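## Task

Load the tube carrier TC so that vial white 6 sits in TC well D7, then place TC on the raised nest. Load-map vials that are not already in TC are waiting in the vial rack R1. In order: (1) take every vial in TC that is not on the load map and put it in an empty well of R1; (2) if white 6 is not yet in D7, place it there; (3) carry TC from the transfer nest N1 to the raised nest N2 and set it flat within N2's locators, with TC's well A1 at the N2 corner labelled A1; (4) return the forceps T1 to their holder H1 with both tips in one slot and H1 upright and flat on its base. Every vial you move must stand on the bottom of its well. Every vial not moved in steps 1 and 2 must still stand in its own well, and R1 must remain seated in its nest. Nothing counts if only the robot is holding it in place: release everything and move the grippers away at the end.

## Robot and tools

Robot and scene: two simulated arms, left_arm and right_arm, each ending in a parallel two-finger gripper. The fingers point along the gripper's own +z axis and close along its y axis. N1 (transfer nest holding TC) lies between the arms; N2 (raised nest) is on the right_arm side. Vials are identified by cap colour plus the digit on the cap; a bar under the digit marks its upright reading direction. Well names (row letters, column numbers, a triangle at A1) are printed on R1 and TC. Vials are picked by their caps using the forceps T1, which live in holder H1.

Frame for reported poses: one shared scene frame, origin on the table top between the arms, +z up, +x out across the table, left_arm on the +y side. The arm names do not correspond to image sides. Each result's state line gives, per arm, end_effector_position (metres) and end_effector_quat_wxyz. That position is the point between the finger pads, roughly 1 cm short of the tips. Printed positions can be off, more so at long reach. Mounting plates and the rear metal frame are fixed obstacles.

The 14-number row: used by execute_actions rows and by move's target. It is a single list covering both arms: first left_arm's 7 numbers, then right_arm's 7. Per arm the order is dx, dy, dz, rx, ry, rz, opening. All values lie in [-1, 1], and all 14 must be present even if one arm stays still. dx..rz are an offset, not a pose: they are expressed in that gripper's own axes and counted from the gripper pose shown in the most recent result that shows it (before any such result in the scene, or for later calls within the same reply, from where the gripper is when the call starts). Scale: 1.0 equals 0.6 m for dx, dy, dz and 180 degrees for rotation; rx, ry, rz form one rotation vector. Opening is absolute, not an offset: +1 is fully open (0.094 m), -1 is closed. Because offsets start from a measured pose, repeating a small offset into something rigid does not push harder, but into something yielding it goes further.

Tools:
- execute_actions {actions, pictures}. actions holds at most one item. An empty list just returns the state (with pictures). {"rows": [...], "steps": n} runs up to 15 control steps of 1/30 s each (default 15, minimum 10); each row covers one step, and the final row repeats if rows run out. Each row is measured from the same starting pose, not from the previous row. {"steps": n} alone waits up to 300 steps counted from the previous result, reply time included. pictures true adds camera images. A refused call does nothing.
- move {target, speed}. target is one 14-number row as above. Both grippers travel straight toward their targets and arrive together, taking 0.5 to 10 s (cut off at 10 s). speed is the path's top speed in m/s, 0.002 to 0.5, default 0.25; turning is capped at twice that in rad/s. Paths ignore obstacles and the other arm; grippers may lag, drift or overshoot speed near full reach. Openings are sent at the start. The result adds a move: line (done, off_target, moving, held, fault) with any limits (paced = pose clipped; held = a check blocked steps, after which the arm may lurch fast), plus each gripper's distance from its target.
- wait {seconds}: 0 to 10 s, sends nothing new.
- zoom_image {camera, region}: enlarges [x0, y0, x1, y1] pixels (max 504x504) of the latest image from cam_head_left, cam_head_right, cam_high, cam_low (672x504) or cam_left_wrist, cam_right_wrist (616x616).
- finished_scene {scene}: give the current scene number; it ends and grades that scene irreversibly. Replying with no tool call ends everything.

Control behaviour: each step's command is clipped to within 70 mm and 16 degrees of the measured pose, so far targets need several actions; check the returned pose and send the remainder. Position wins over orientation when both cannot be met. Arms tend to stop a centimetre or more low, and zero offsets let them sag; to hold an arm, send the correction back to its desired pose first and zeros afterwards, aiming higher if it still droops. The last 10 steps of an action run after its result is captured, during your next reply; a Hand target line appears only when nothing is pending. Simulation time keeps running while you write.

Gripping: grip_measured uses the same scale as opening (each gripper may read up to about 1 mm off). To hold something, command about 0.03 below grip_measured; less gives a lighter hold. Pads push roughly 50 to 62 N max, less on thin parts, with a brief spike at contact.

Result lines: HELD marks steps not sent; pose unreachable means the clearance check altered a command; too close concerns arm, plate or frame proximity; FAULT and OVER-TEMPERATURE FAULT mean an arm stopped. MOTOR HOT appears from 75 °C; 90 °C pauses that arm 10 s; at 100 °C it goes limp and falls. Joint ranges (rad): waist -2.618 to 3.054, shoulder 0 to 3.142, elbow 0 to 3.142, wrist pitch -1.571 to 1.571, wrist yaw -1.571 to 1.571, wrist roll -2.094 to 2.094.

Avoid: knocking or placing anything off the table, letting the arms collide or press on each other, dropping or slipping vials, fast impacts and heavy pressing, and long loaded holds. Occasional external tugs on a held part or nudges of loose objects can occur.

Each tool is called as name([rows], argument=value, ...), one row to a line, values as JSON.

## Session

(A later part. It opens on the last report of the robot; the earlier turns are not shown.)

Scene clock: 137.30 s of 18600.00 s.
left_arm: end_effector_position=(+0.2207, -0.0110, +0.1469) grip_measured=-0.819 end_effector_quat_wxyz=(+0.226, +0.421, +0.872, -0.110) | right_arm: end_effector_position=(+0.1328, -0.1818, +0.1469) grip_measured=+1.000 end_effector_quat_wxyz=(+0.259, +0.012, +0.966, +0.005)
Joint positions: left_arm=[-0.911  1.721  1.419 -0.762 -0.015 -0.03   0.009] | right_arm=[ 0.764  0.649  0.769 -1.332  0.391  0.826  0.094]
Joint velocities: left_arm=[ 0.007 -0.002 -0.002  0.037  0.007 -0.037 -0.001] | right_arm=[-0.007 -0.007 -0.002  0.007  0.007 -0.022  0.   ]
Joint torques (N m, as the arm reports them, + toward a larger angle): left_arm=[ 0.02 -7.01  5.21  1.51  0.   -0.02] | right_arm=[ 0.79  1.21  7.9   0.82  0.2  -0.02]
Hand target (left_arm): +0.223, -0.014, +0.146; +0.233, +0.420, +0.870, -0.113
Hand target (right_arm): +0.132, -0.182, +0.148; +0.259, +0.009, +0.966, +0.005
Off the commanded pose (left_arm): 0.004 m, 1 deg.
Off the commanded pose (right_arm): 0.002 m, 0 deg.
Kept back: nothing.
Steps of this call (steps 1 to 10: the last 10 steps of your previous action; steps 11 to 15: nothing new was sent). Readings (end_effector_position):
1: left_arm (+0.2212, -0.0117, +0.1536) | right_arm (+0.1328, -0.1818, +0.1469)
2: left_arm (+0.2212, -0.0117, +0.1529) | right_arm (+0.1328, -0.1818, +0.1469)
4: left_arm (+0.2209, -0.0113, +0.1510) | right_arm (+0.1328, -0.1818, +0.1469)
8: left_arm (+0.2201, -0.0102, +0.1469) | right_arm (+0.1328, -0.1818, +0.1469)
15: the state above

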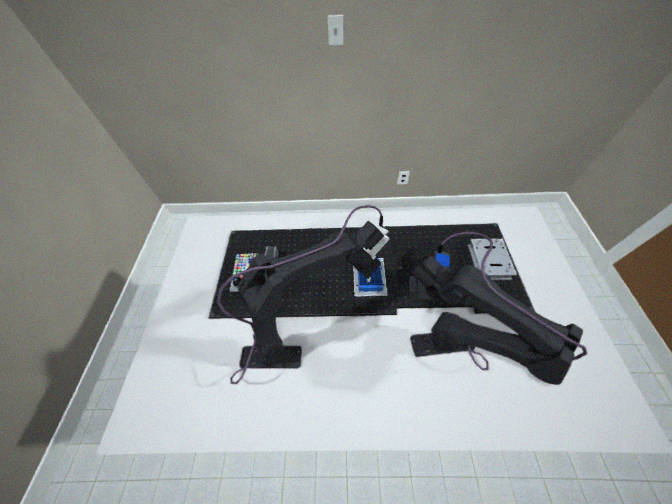

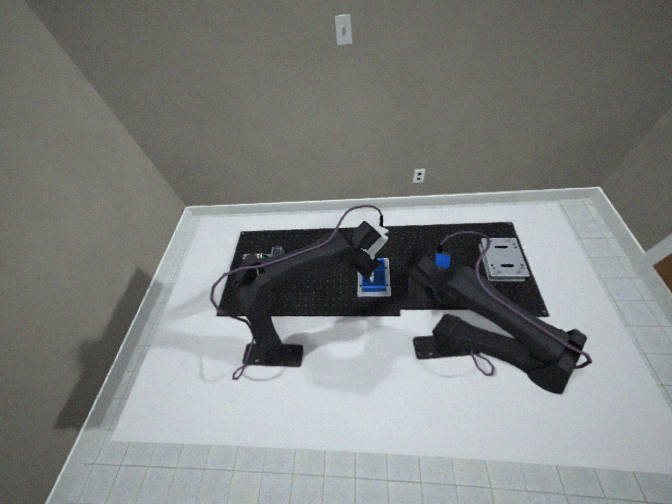

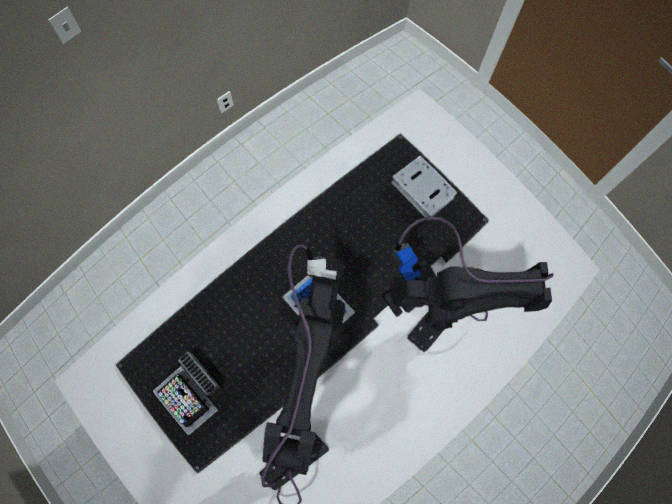

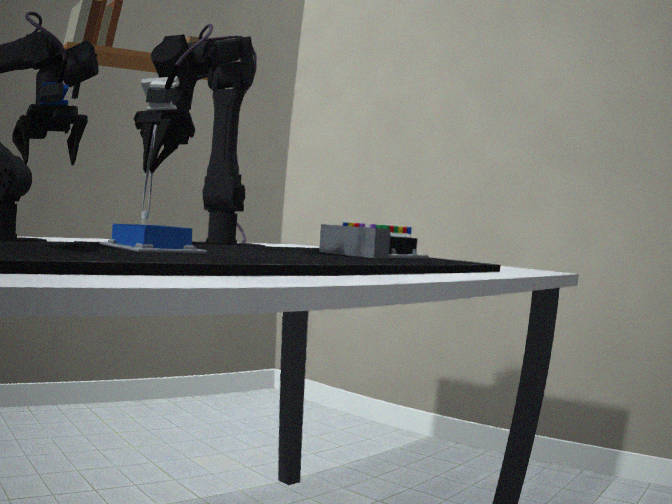

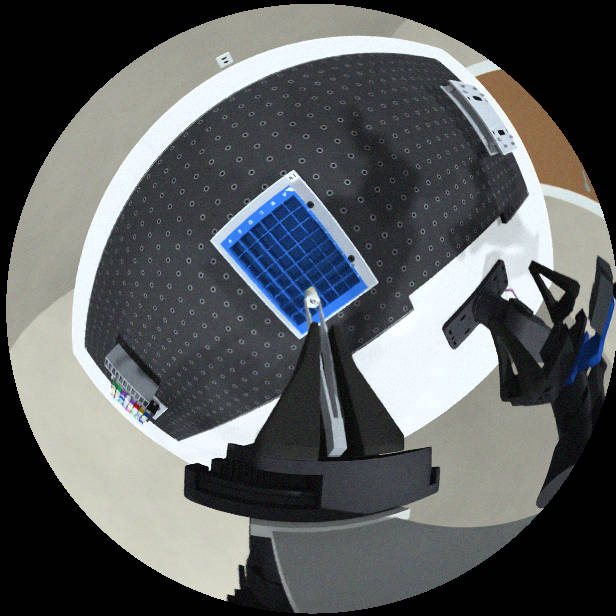

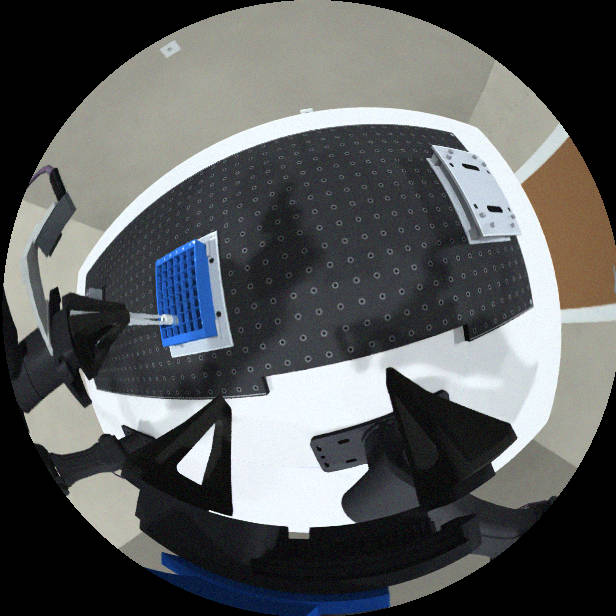

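execute_actions([
  {"rows":[[-0.0045,0,0.0045,0,-0.0058,0,-0.825,0,0,-0.003,0,0,-0.002,1],[-0.004,0,0.0054,0,-0.0058,0,-0.825,0,0,-0.003,0,0,-0.002,1],[-0.0035,0,0.0063,0,-0.0058,0,-0.825,0,0,-0.003,0,0,-0.002,1],[-0.003,0,0.0072,0,-0.0058,0,-0.825,0,0,-0.003,0,0,-0.002,1],[-0.003,0,0.0072,0,-0.0058,0,-0.825,0,0,-0.003,0,0,-0.002,1],[-0.003,0,0.0072,0,-0.0058,0,-0.825,0,0,-0.003,0,0,-0.002,1],[-0.003,0,0.0072,0,-0.0058,0,-0.825,0,0,-0.003,0,0,-0.002,1],[-0.003,0,0.0072,0,-0.0058,0,-0.825,0,0,-0.003,0,0,-0.002,1],[-0.003,0,0.0072,0,-0.0058,0,-0.812,0,0,-0.003,0,0,-0.002,1],[-0.003,0,0.0072,0,-0.0058,0,-0.8,0,0,-0.003,0,0,-0.002,1],[-0.003,0,0.0072,0,-0.0058,0,-0.79,0,0,-0.003,0,0,-0.002,1],[-0.003,0,0.0072,0,-0.0058,0,-0.78,0,0,-0.003,0,0,-0.002,1],[-0.003,0,0.0072,0,-0.0058,0,-0.77,0,0,-0.003,0,0,-0.002,1],[-0.003,0,0.0072,0,-0.0058,0,-0.76,0,0,-0.003,0,0,-0.002,1],[-0.003,0,0.0072,0,-0.0058,0,-0.75,0,0,-0.003,0,0,-0.002,1]],"steps":15},
])

wait(seconds=0.25)

zoom_image(camera="cam_low", region=[100, 160, 220, 260])

zoom_image(camera="cam_left_wrist", region=[270, 250, 350, 330])

Scene clock: 138.60 s of 18600.00 s.
left_arm: end_effector_position=(+0.2211, -0.0116, +0.1474) grip_measured=-0.819 end_effector_quat_wxyz=(+0.227, +0.421, +0.871, -0.111) | right_arm: end_effector_position=(+0.1328, -0.1818, +0.1469) grip_measured=+1.000 end_effector_quat_wxyz=(+0.259, +0.012, +0.966, +0.005)
Joint positions: left_arm=[-0.911  1.721  1.419 -0.758 -0.015 -0.03   0.009] | right_arm=[ 0.764  0.649  0.769 -1.332  0.391  0.826  0.094]
Joint velocities: left_arm=[-0.027 -0.027  0.017 -0.007 -0.007  0.007 -0.   ] | right_arm=[-0.017  0.002 -0.027  0.037 -0.007 -0.007  0.   ]
Joint torques (N m, as the arm reports them, + toward a larger angle): left_arm=[ 0.07 -7.1   4.59  1.51  0.01 -0.01] | right_arm=[ 0.82  1.19  7.85  0.82  0.21 -0.02]
Steps of this call (steps 1 to 34: nothing new was sent; steps 35 to 39: the first 5 steps of this action). Readings (end_effector_position):
35: left_arm (+0.2207, -0.0110, +0.1470) | right_arm (+0.1328, -0.1818, +0.1469)
36: left_arm (+0.2208, -0.0112, +0.1470) | right_arm (+0.1328, -0.1818, +0.1469)
38: left_arm (+0.2210, -0.0115, +0.1473) | right_arm (+0.1328, -0.1818, +0.1469)
39: the state above

Scene clock: 139.20 s of 18600.00 s.
left_arm: end_effector_position=(+0.2222, -0.0131, +0.1484) grip_measured=-0.752 end_effector_quat_wxyz=(+0.231, +0.420, +0.870, -0.113) | right_arm: end_effector_position=(+0.1328, -0.1818, +0.1469) grip_measured=+1.000 end_effector_quat_wxyz=(+0.259, +0.012, +0.966, +0.005)
Joint positions: left_arm=[-0.911  1.721  1.419 -0.75  -0.015 -0.03   0.012] | right_arm=[ 0.764  0.649  0.769 -1.332  0.391  0.826  0.094]
Joint velocities: left_arm=[-0.012 -0.002 -0.022 -0.037 -0.037 -0.037  0.001] | right_arm=[-0.012 -0.002  0.007  0.037 -0.051 -0.051  0.   ]
Joint torques (N m, as the arm reports them, + toward a larger angle): left_arm=[-0.01 -7.1   4.52  1.49  0.   -0.01] | right_arm=[0.83 1.25 7.88 0.81 0.22 0.  ]
Hand target (left_arm): +0.223, -0.014, +0.144; +0.233, +0.420, +0.870, -0.113
Hand target (right_arm): +0.132, -0.182, +0.148; +0.259, +0.009, +0.966, +0.005
Off the commanded pose (left_arm): 0.005 m, 0 deg.
Off the commanded pose (right_arm): 0.002 m, 0 deg.
Kept back: nothing.
Steps of this call (steps 1 to 10: the last 10 steps of your previous action; steps 11 to 18: nothing new was sent). Readings (end_effector_position):
1: left_arm (+0.2212, -0.0118, +0.1475) | right_arm (+0.1328, -0.1818, +0.1469)
2: left_arm (+0.2213, -0.0118, +0.1475) | right_arm (+0.1328, -0.1818, +0.1469)
4: left_arm (+0.2213, -0.0119, +0.1476) | right_arm (+0.1328, -0.1818, +0.1469)
8: left_arm (+0.2216, -0.0123, +0.1478) | right_arm (+0.1328, -0.1818, +0.1469)
18: the state above

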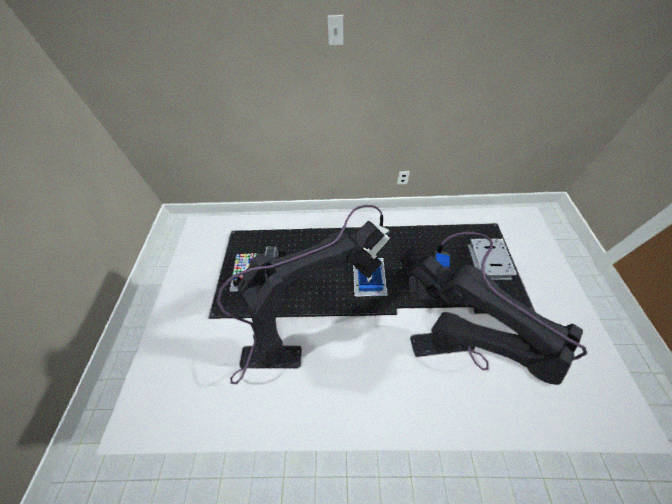

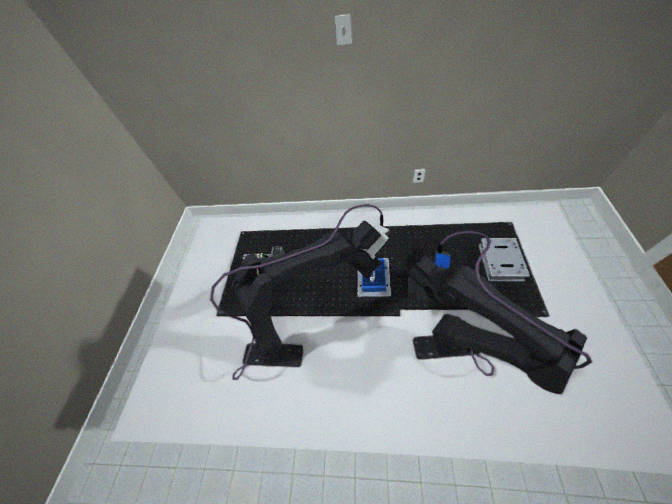

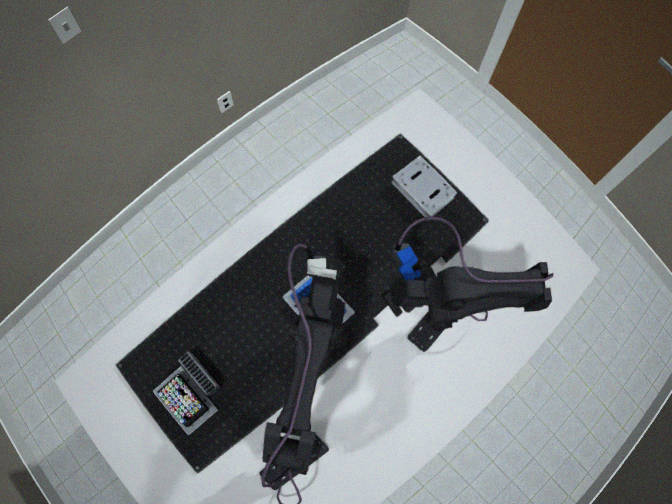

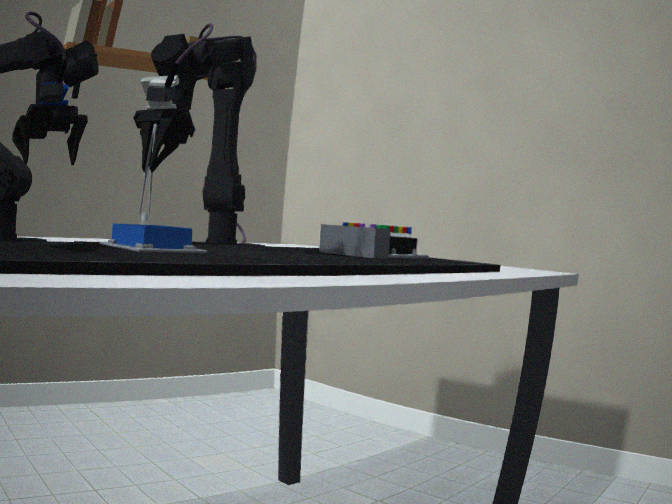

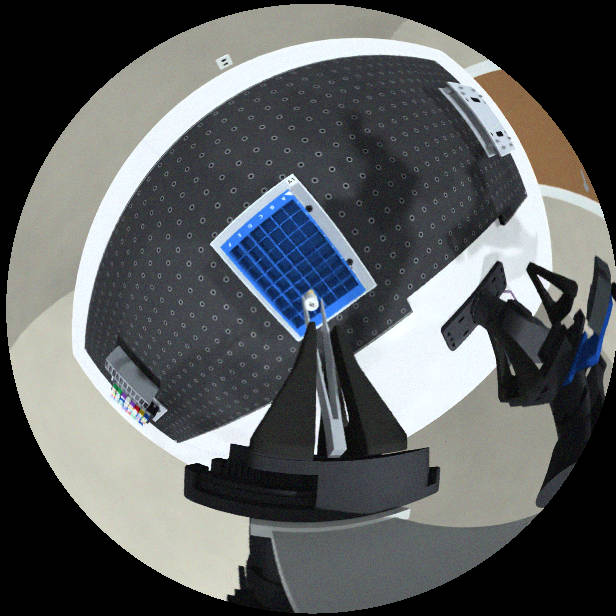

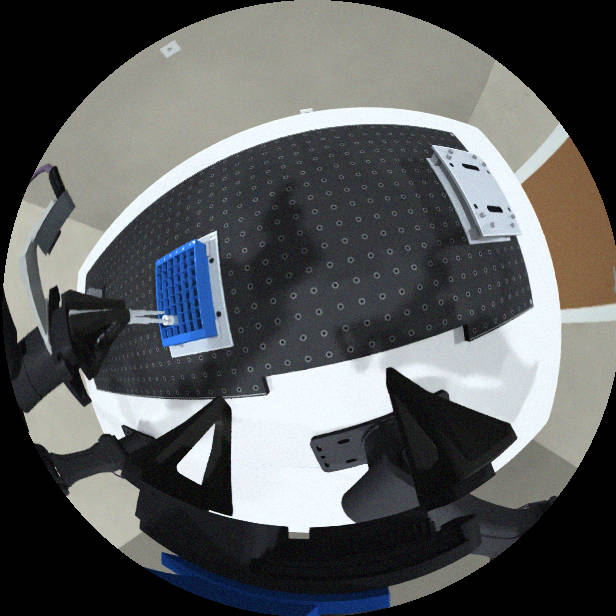

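Region (100, 160, 220, 260) of cam_low's 672x504 image, scaled by 4.200, with more detail than that image has.

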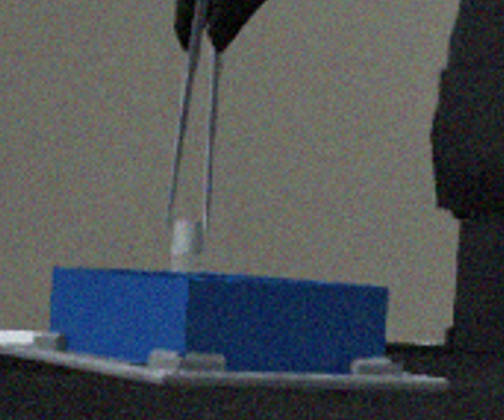

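Region (270, 250, 350, 330) of cam_left_wrist's 616x616 image, scaled by 6.300, with more detail than that image has.

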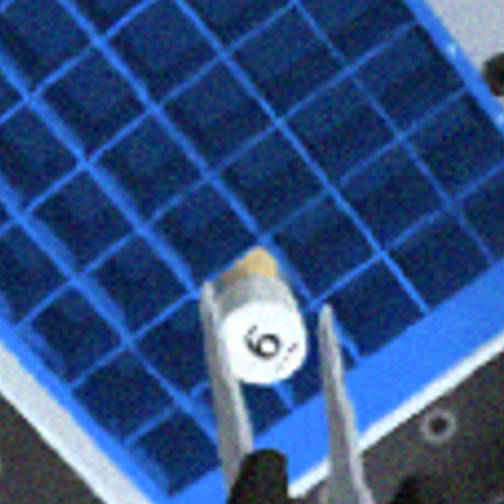

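move(target=[-0.0331,0,-0.0579,0,0,0,-0.75,0,0,-0.003,0,0.167,0,1], speed=0.3)

Scene clock: 143.27 s of 18600.00 s.
left_arm: end_effector_position=(+0.2204, -0.0107, +0.1799) grip_measured=-0.752 end_effector_quat_wxyz=(+0.225, +0.421, +0.872, -0.110) | right_arm: end_effector_position=(+0.1265, -0.1811, +0.1454) grip_measured=+1.000 end_effector_quat_wxyz=(-0.003, +0.007, +1.000, +0.006)
Joint positions: left_arm=[-0.911  1.721  1.551 -0.895 -0.015 -0.03   0.012] | right_arm=[ 0.281  1.061  0.999 -1.51  -0.013  0.404  0.094]
Joint velocities: left_arm=[ 0.007 -0.012  0.002 -0.11  -0.022  0.051 -0.   ] | right_arm=[-0.017 -0.002 -0.012  0.022  0.007 -0.081  0.   ]
Joint torques (N m, as the arm reports them, + toward a larger angle): left_arm=[ 0.18 -6.95  8.33  1.14  0.02 -0.02] | right_arm=[-0.99 -0.99  8.9   0.21 -0.04 -0.08]
Hand target (left_arm): +0.223, -0.013, +0.188; +0.231, +0.420, +0.870, -0.113
Hand target (right_arm): +0.129, -0.181, +0.150; -0.004, +0.009, +1.000, +0.009
Off the commanded pose (left_arm): 0.009 m, 1 deg.
Off the commanded pose (right_arm): 0.006 m, 1 deg.
Kept back: nothing.
move: done

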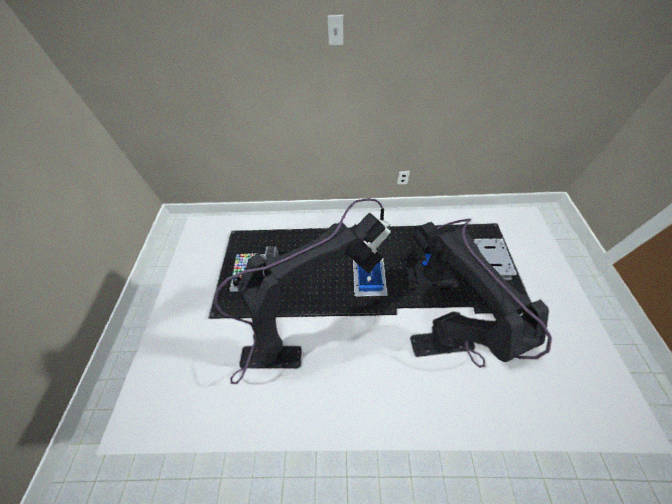

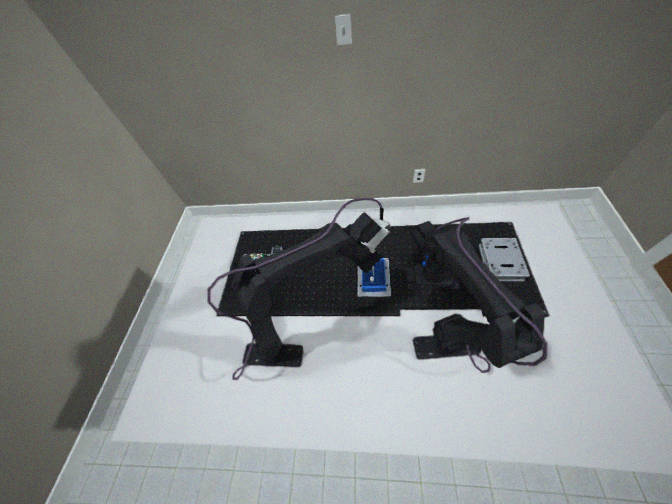

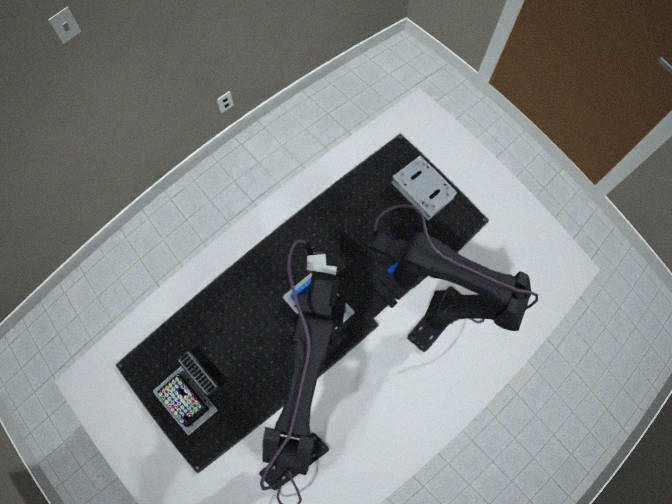

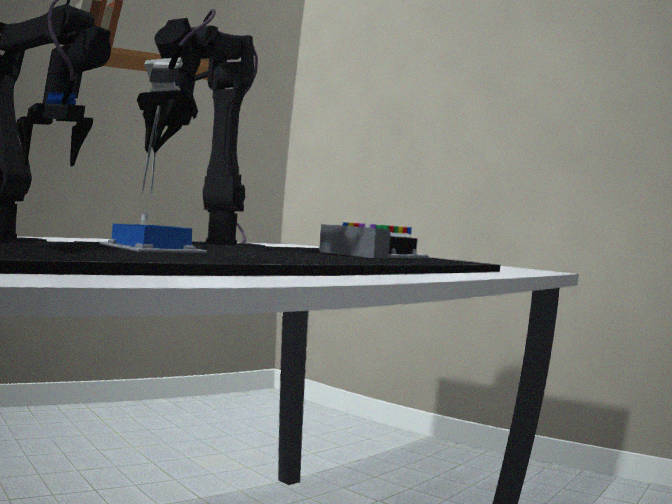

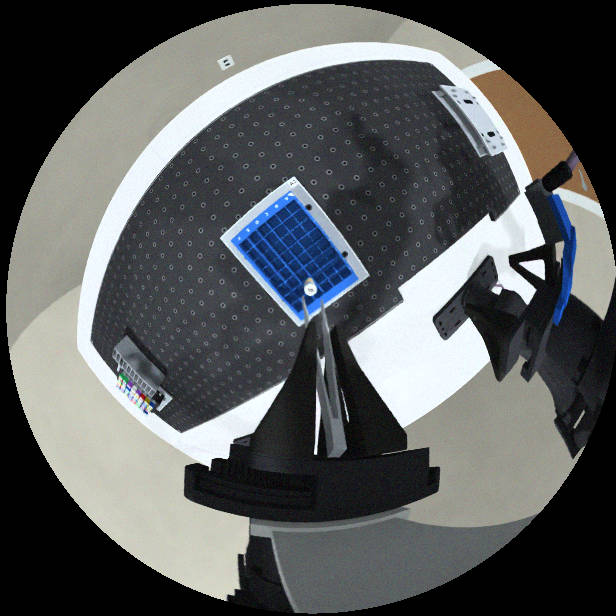

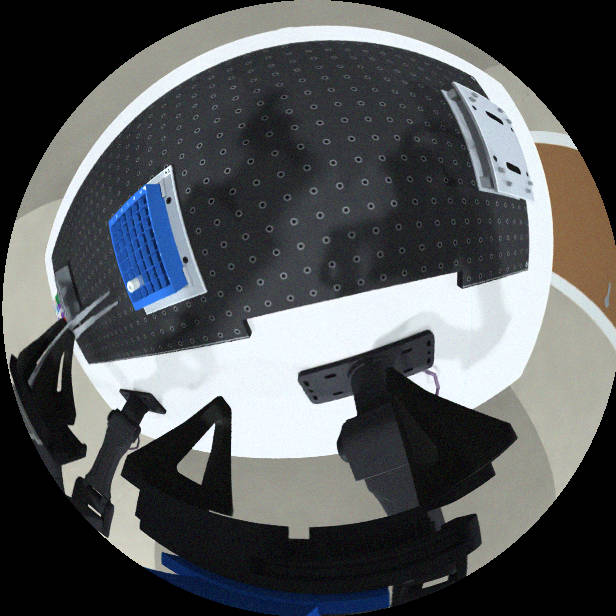

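move(target=[0.302,0.582,-0.177,-0.1387,0,-0.2502,-0.77,-0.2133,0.2718,0.034,0,0,0,1], speed=0.3)

Scene clock: 146.17 s of 18600.00 s.
left_arm: end_effector_position=(+0.3538, +0.3743, +0.1717) grip_measured=-0.768 end_effector_quat_wxyz=(+0.236, -0.004, +0.972, +0.010) | right_arm: end_effector_position=(+0.2563, -0.0239, +0.1305) grip_measured=+1.000 end_effector_quat_wxyz=(-0.002, +0.008, +1.000, +0.008)
Joint positions: left_arm=[ 0.136  1.607  1.407 -0.896  0.03   0.097  0.011] | right_arm=[ 0.573  1.8    1.573 -1.336 -0.015  0.698  0.094]
Joint velocities: left_arm=[-0.017  0.002 -0.007 -0.007 -0.066  0.007  0.   ] | right_arm=[-0.022  0.012  0.012 -0.007 -0.007 -0.007  0.   ]
Joint torques (N m, as the arm reports them, + toward a larger angle): left_arm=[-0.08 -5.97  8.5   1.11  0.18  0.1 ] | right_arm=[ 0.94 -8.97  8.89  0.2   0.04  0.02]
Hand target (left_arm): +0.359, +0.372, +0.181; +0.246, +0.002, +0.969, +0.006
Hand target (right_arm): +0.257, -0.021, +0.132; -0.000, +0.007, +1.000, +0.005
Off the commanded pose (left_arm): 0.016 m, 2 deg.
Off the commanded pose (right_arm): 0.006 m, 0 deg.
Kept back: nothing.
move: off_target (left_arm)

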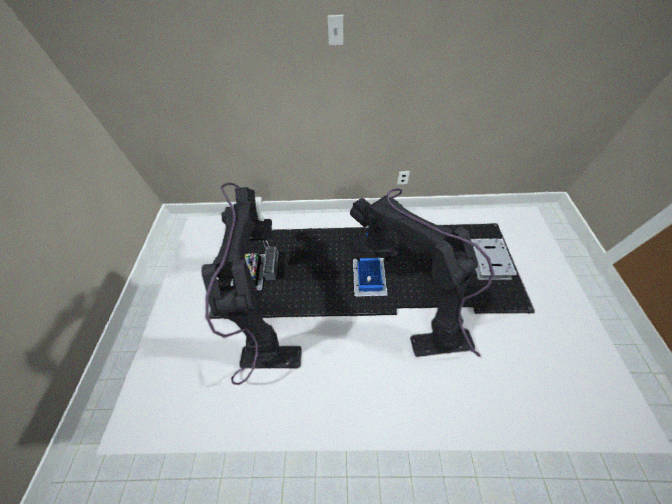

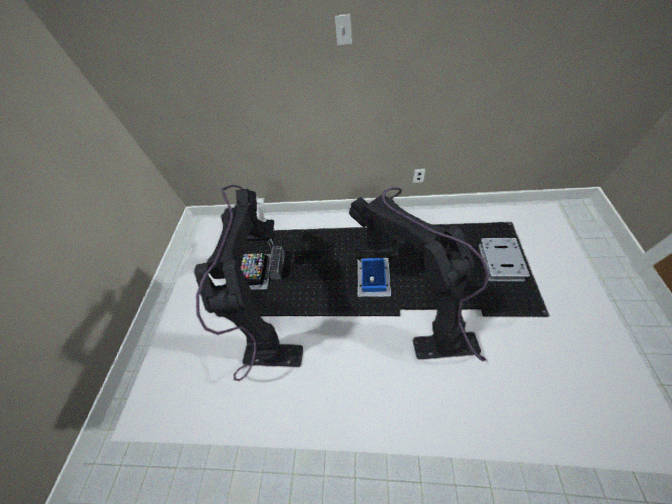

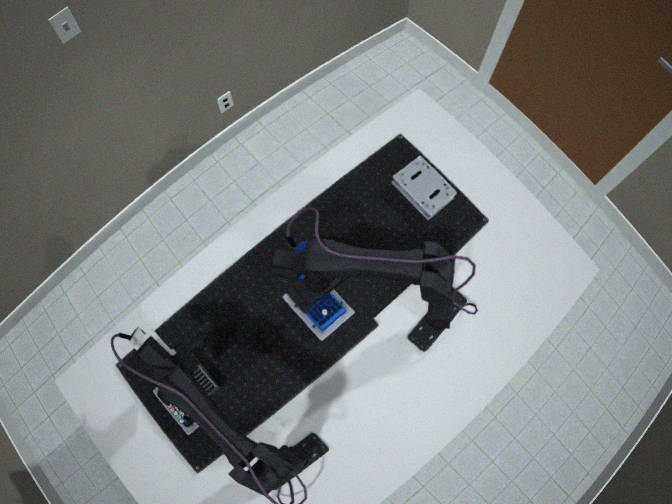

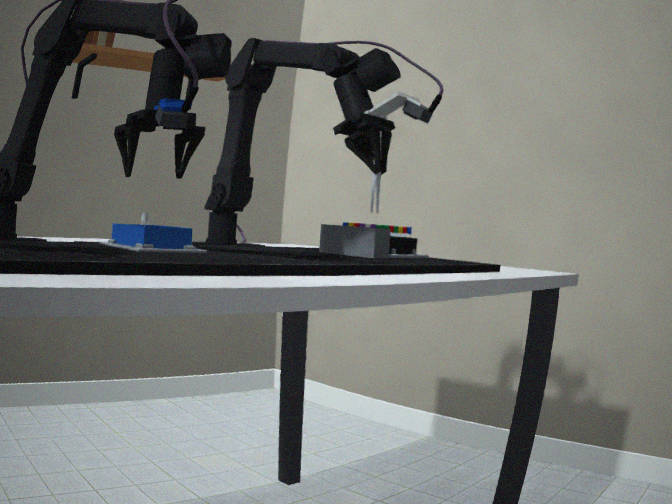

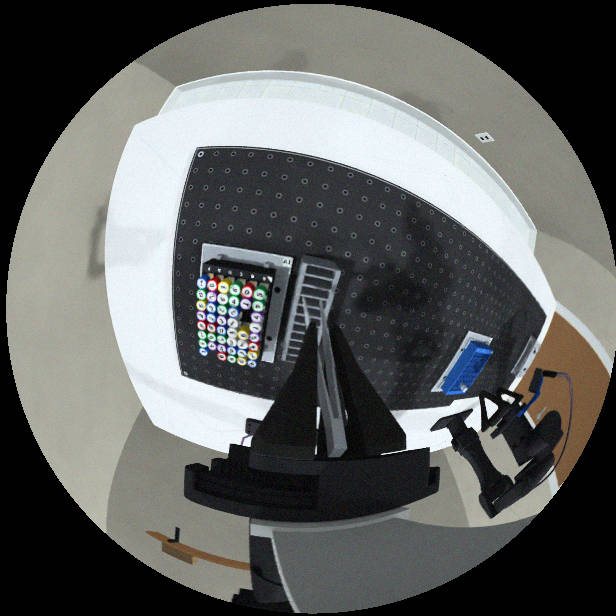

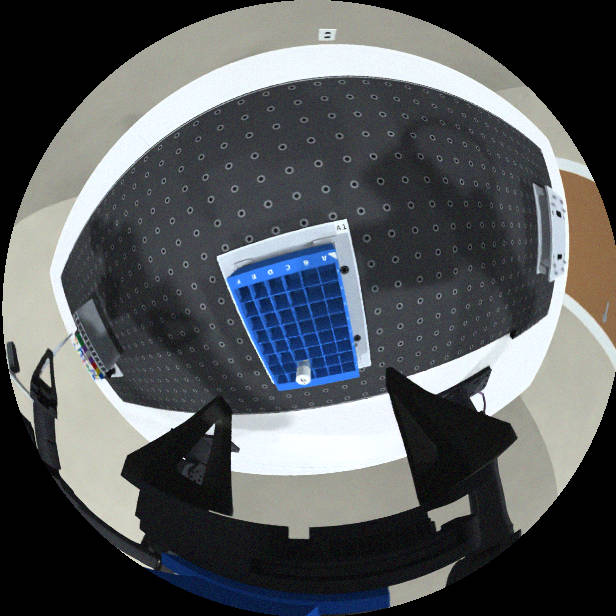

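zoom_image(camera="cam_left_wrist", region=[270, 245, 360, 335])

Region (270, 245, 360, 335) of cam_left_wrist's 616x616 image, scaled by 5.600, with more detail than that image has.

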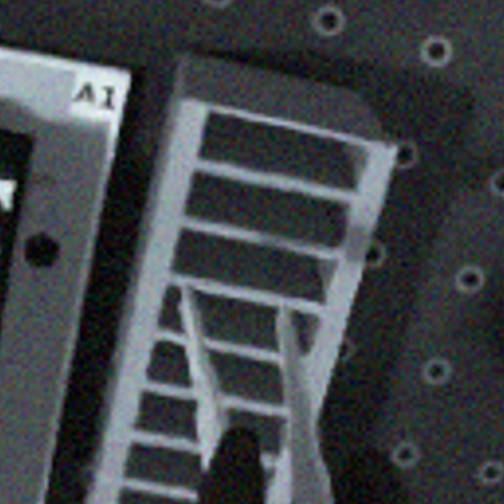

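execute_actions([
  {"rows":[[-0.003,-0.002,0.002,0.002,-0.004,0,-0.77,0,0.002,0.004,0,0,0,1],[-0.005,-0.004,0.004,0.004,-0.007,0,-0.77,0,0.004,0.010,0,0,0,1],[-0.007,-0.006,0.006,0.006,-0.010,0,-0.77,0.001,0.006,0.018,0,0,0,1],[-0.008,-0.008,0.0085,0.008,-0.012,0,-0.77,0.001,0.008,0.026,0,0,0,1],[-0.009,-0.010,0.011,0.0105,-0.014,0,-0.77,0.002,0.010,0.034,0,0,0,1],[-0.010,-0.0117,0.0135,0.0127,-0.016,0,-0.77,0.002,0.012,0.042,0,0,0,1],[-0.0105,-0.0117,0.016,0.0127,-0.0178,0,-0.77,0.003,0.014,0.050,0,0,0,1],[-0.010,-0.0117,0.0185,0.0127,-0.0178,0,-0.77,0.003,0.015,0.058,0,0,0,1],[-0.0095,-0.0117,0.021,0.0127,-0.0178,0,-0.77,0.003,0.015,0.066,0,0,0,1],[-0.009,-0.0117,0.0235,0.0127,-0.0178,0,-0.77,0.003,0.015,0.074,0,0,0,1],[-0.0085,-0.0117,0.026,0.0127,-0.0178,0,-0.77,0.003,0.015,0.081,0,0,0,1],[-0.008,-0.0117,0.028,0.0127,-0.0178,0,-0.77,0.003,0.015,0.087,0,0,0,1],[-0.0077,-0.0117,0.0297,0.0127,-0.0178,0,-0.77,0.003,0.015,0.090,0,0,0,1]],"steps":15},
])

wait(seconds=0.35)

zoom_image(camera="cam_left_wrist", region=[270, 245, 360, 335])

Scene clock: 148.30 s of 18600.00 s.
left_arm: end_effector_position=(+0.3559, +0.3730, +0.1697) grip_measured=-0.768 end_effector_quat_wxyz=(+0.240, -0.003, +0.971, +0.007) | right_arm: end_effector_position=(+0.2582, -0.0223, +0.1262) grip_measured=+1.000 end_effector_quat_wxyz=(+0.002, +0.010, +1.000, +0.011)
Joint positions: left_arm=[ 0.136  1.607  1.395 -0.875  0.039  0.099  0.011] | right_arm=[ 0.573  1.8    1.555 -1.309 -0.015  0.702  0.094]
Joint velocities: left_arm=[ 0.007  0.002 -0.217  0.242  0.051  0.022 -0.001] | right_arm=[ 0.032  0.007 -0.32   0.344  0.022  0.037  0.   ]
Joint torques (N m, as the arm reports them, + toward a larger angle): left_arm=[-0.05 -6.59  4.99  1.37  0.16 -0.07] | right_arm=[ 1.44 -8.95  5.58  0.26  0.    0.03]
Steps of this call (steps 1 to 59: nothing new was sent; steps 60 to 64: the first 5 steps of this action). Readings (end_effector_position):
60: left_arm (+0.3539, +0.3740, +0.1719) | right_arm (+0.2564, -0.0239, +0.1306)
61: left_arm (+0.3541, +0.3740, +0.1720) | right_arm (+0.2566, -0.0237, +0.1306)
63: left_arm (+0.3553, +0.3735, +0.1709) | right_arm (+0.2579, -0.0227, +0.1286)
64: the state above

Scene clock: 149.00 s of 18600.00 s.
left_arm: end_effector_position=(+0.3621, +0.3694, +0.1587) grip_measured=-0.768 end_effector_quat_wxyz=(+0.254, +0.001, +0.967, -0.003) | right_arm: end_effector_position=(+0.2572, -0.0155, +0.0828) grip_measured=+1.000 end_effector_quat_wxyz=(+0.001, +0.010, +1.000, +0.011)
Joint positions: left_arm=[ 0.136  1.607  1.338 -0.791  0.063  0.099  0.011] | right_arm=[ 0.59   1.829  1.419 -1.144 -0.015  0.719  0.094]
Joint velocities: left_arm=[-0.007 -0.012 -0.022  0.007 -0.081  0.066 -0.   ] | right_arm=[ 0.002 -0.007  0.007  0.022  0.037  0.037  0.   ]
Joint torques (N m, as the arm reports them, + toward a larger angle): left_arm=[-0.06 -6.12  5.33  1.48  0.2  -0.08] | right_arm=[ 0.92 -9.65  6.49  0.38 -0.01  0.02]
Hand target (left_arm): +0.366, +0.368, +0.158; +0.262, +0.001, +0.965, -0.009
Hand target (right_arm): +0.254, -0.014, +0.077; -0.002, +0.008, +1.000, +0.008
Off the commanded pose (left_arm): 0.004 m, 1 deg.
Off the commanded pose (right_arm): 0.007 m, 1 deg.
Kept back: nothing.
Steps of this call (steps 1 to 10: the last 10 steps of your previous action; steps 11 to 21: nothing new was sent). Readings (end_effector_position):
1: left_arm (+0.3561, +0.3722, +0.1677) | right_arm (+0.2577, -0.0220, +0.1229)
2: left_arm (+0.3563, +0.3715, +0.1658) | right_arm (+0.2567, -0.0219, +0.1190)
4: left_arm (+0.3561, +0.3705, +0.1617) | right_arm (+0.2539, -0.0213, +0.1109)
8: left_arm (+0.3573, +0.3696, +0.1574) | right_arm (+0.2511, -0.0209, +0.0932)
21: the state above

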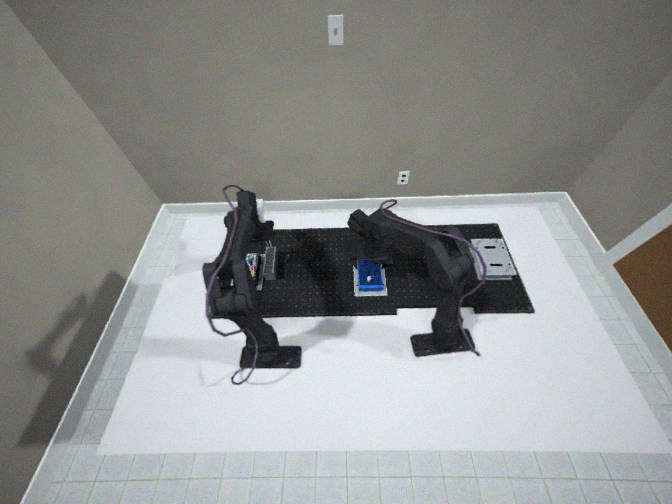

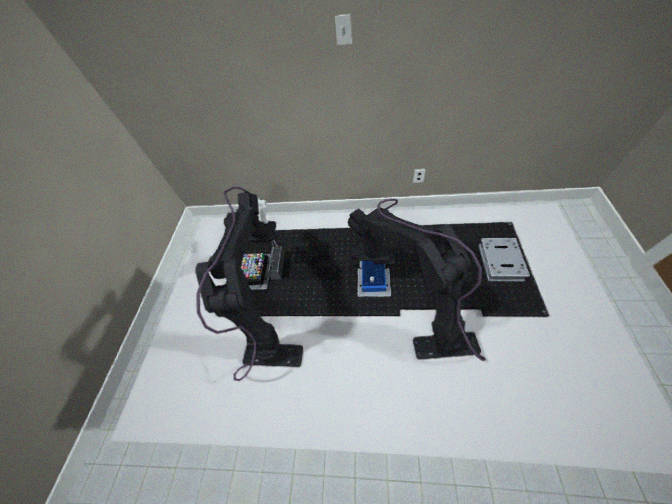

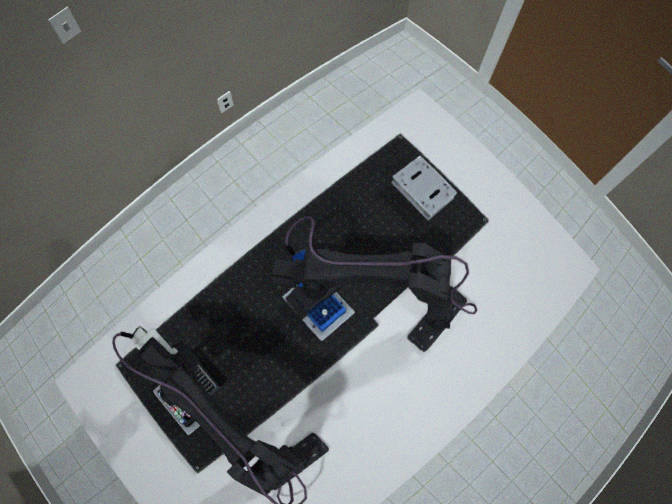

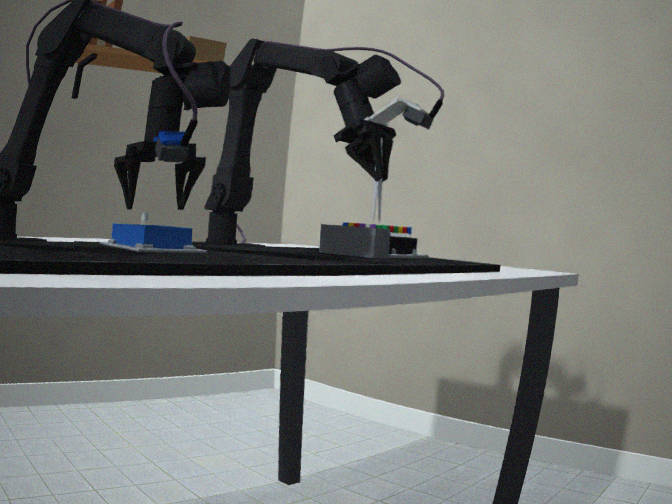

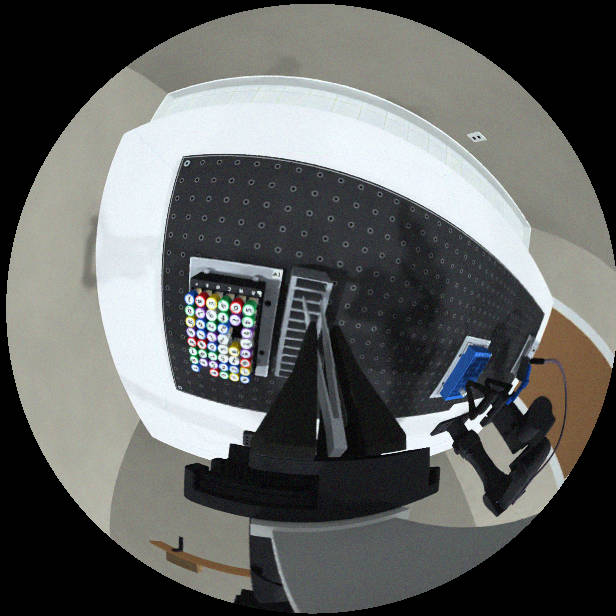

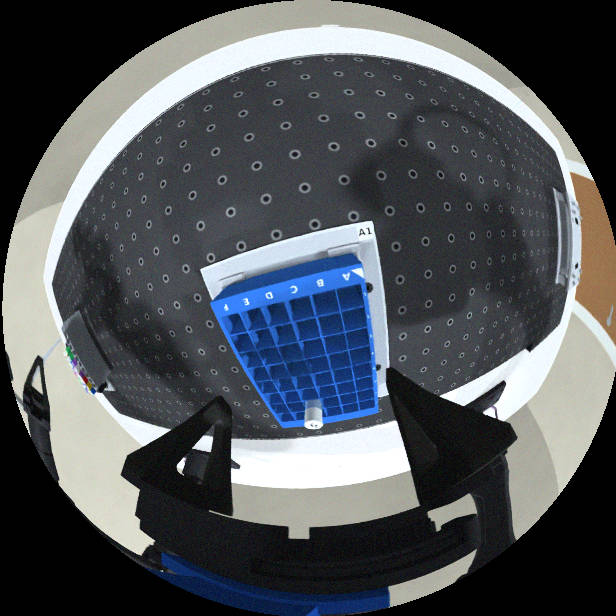

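Region (270, 245, 360, 335) of cam_left_wrist's 616x616 image, scaled by 5.600, with more detail than that image has.

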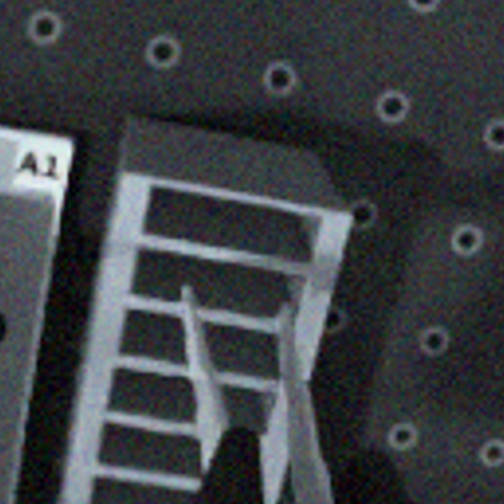

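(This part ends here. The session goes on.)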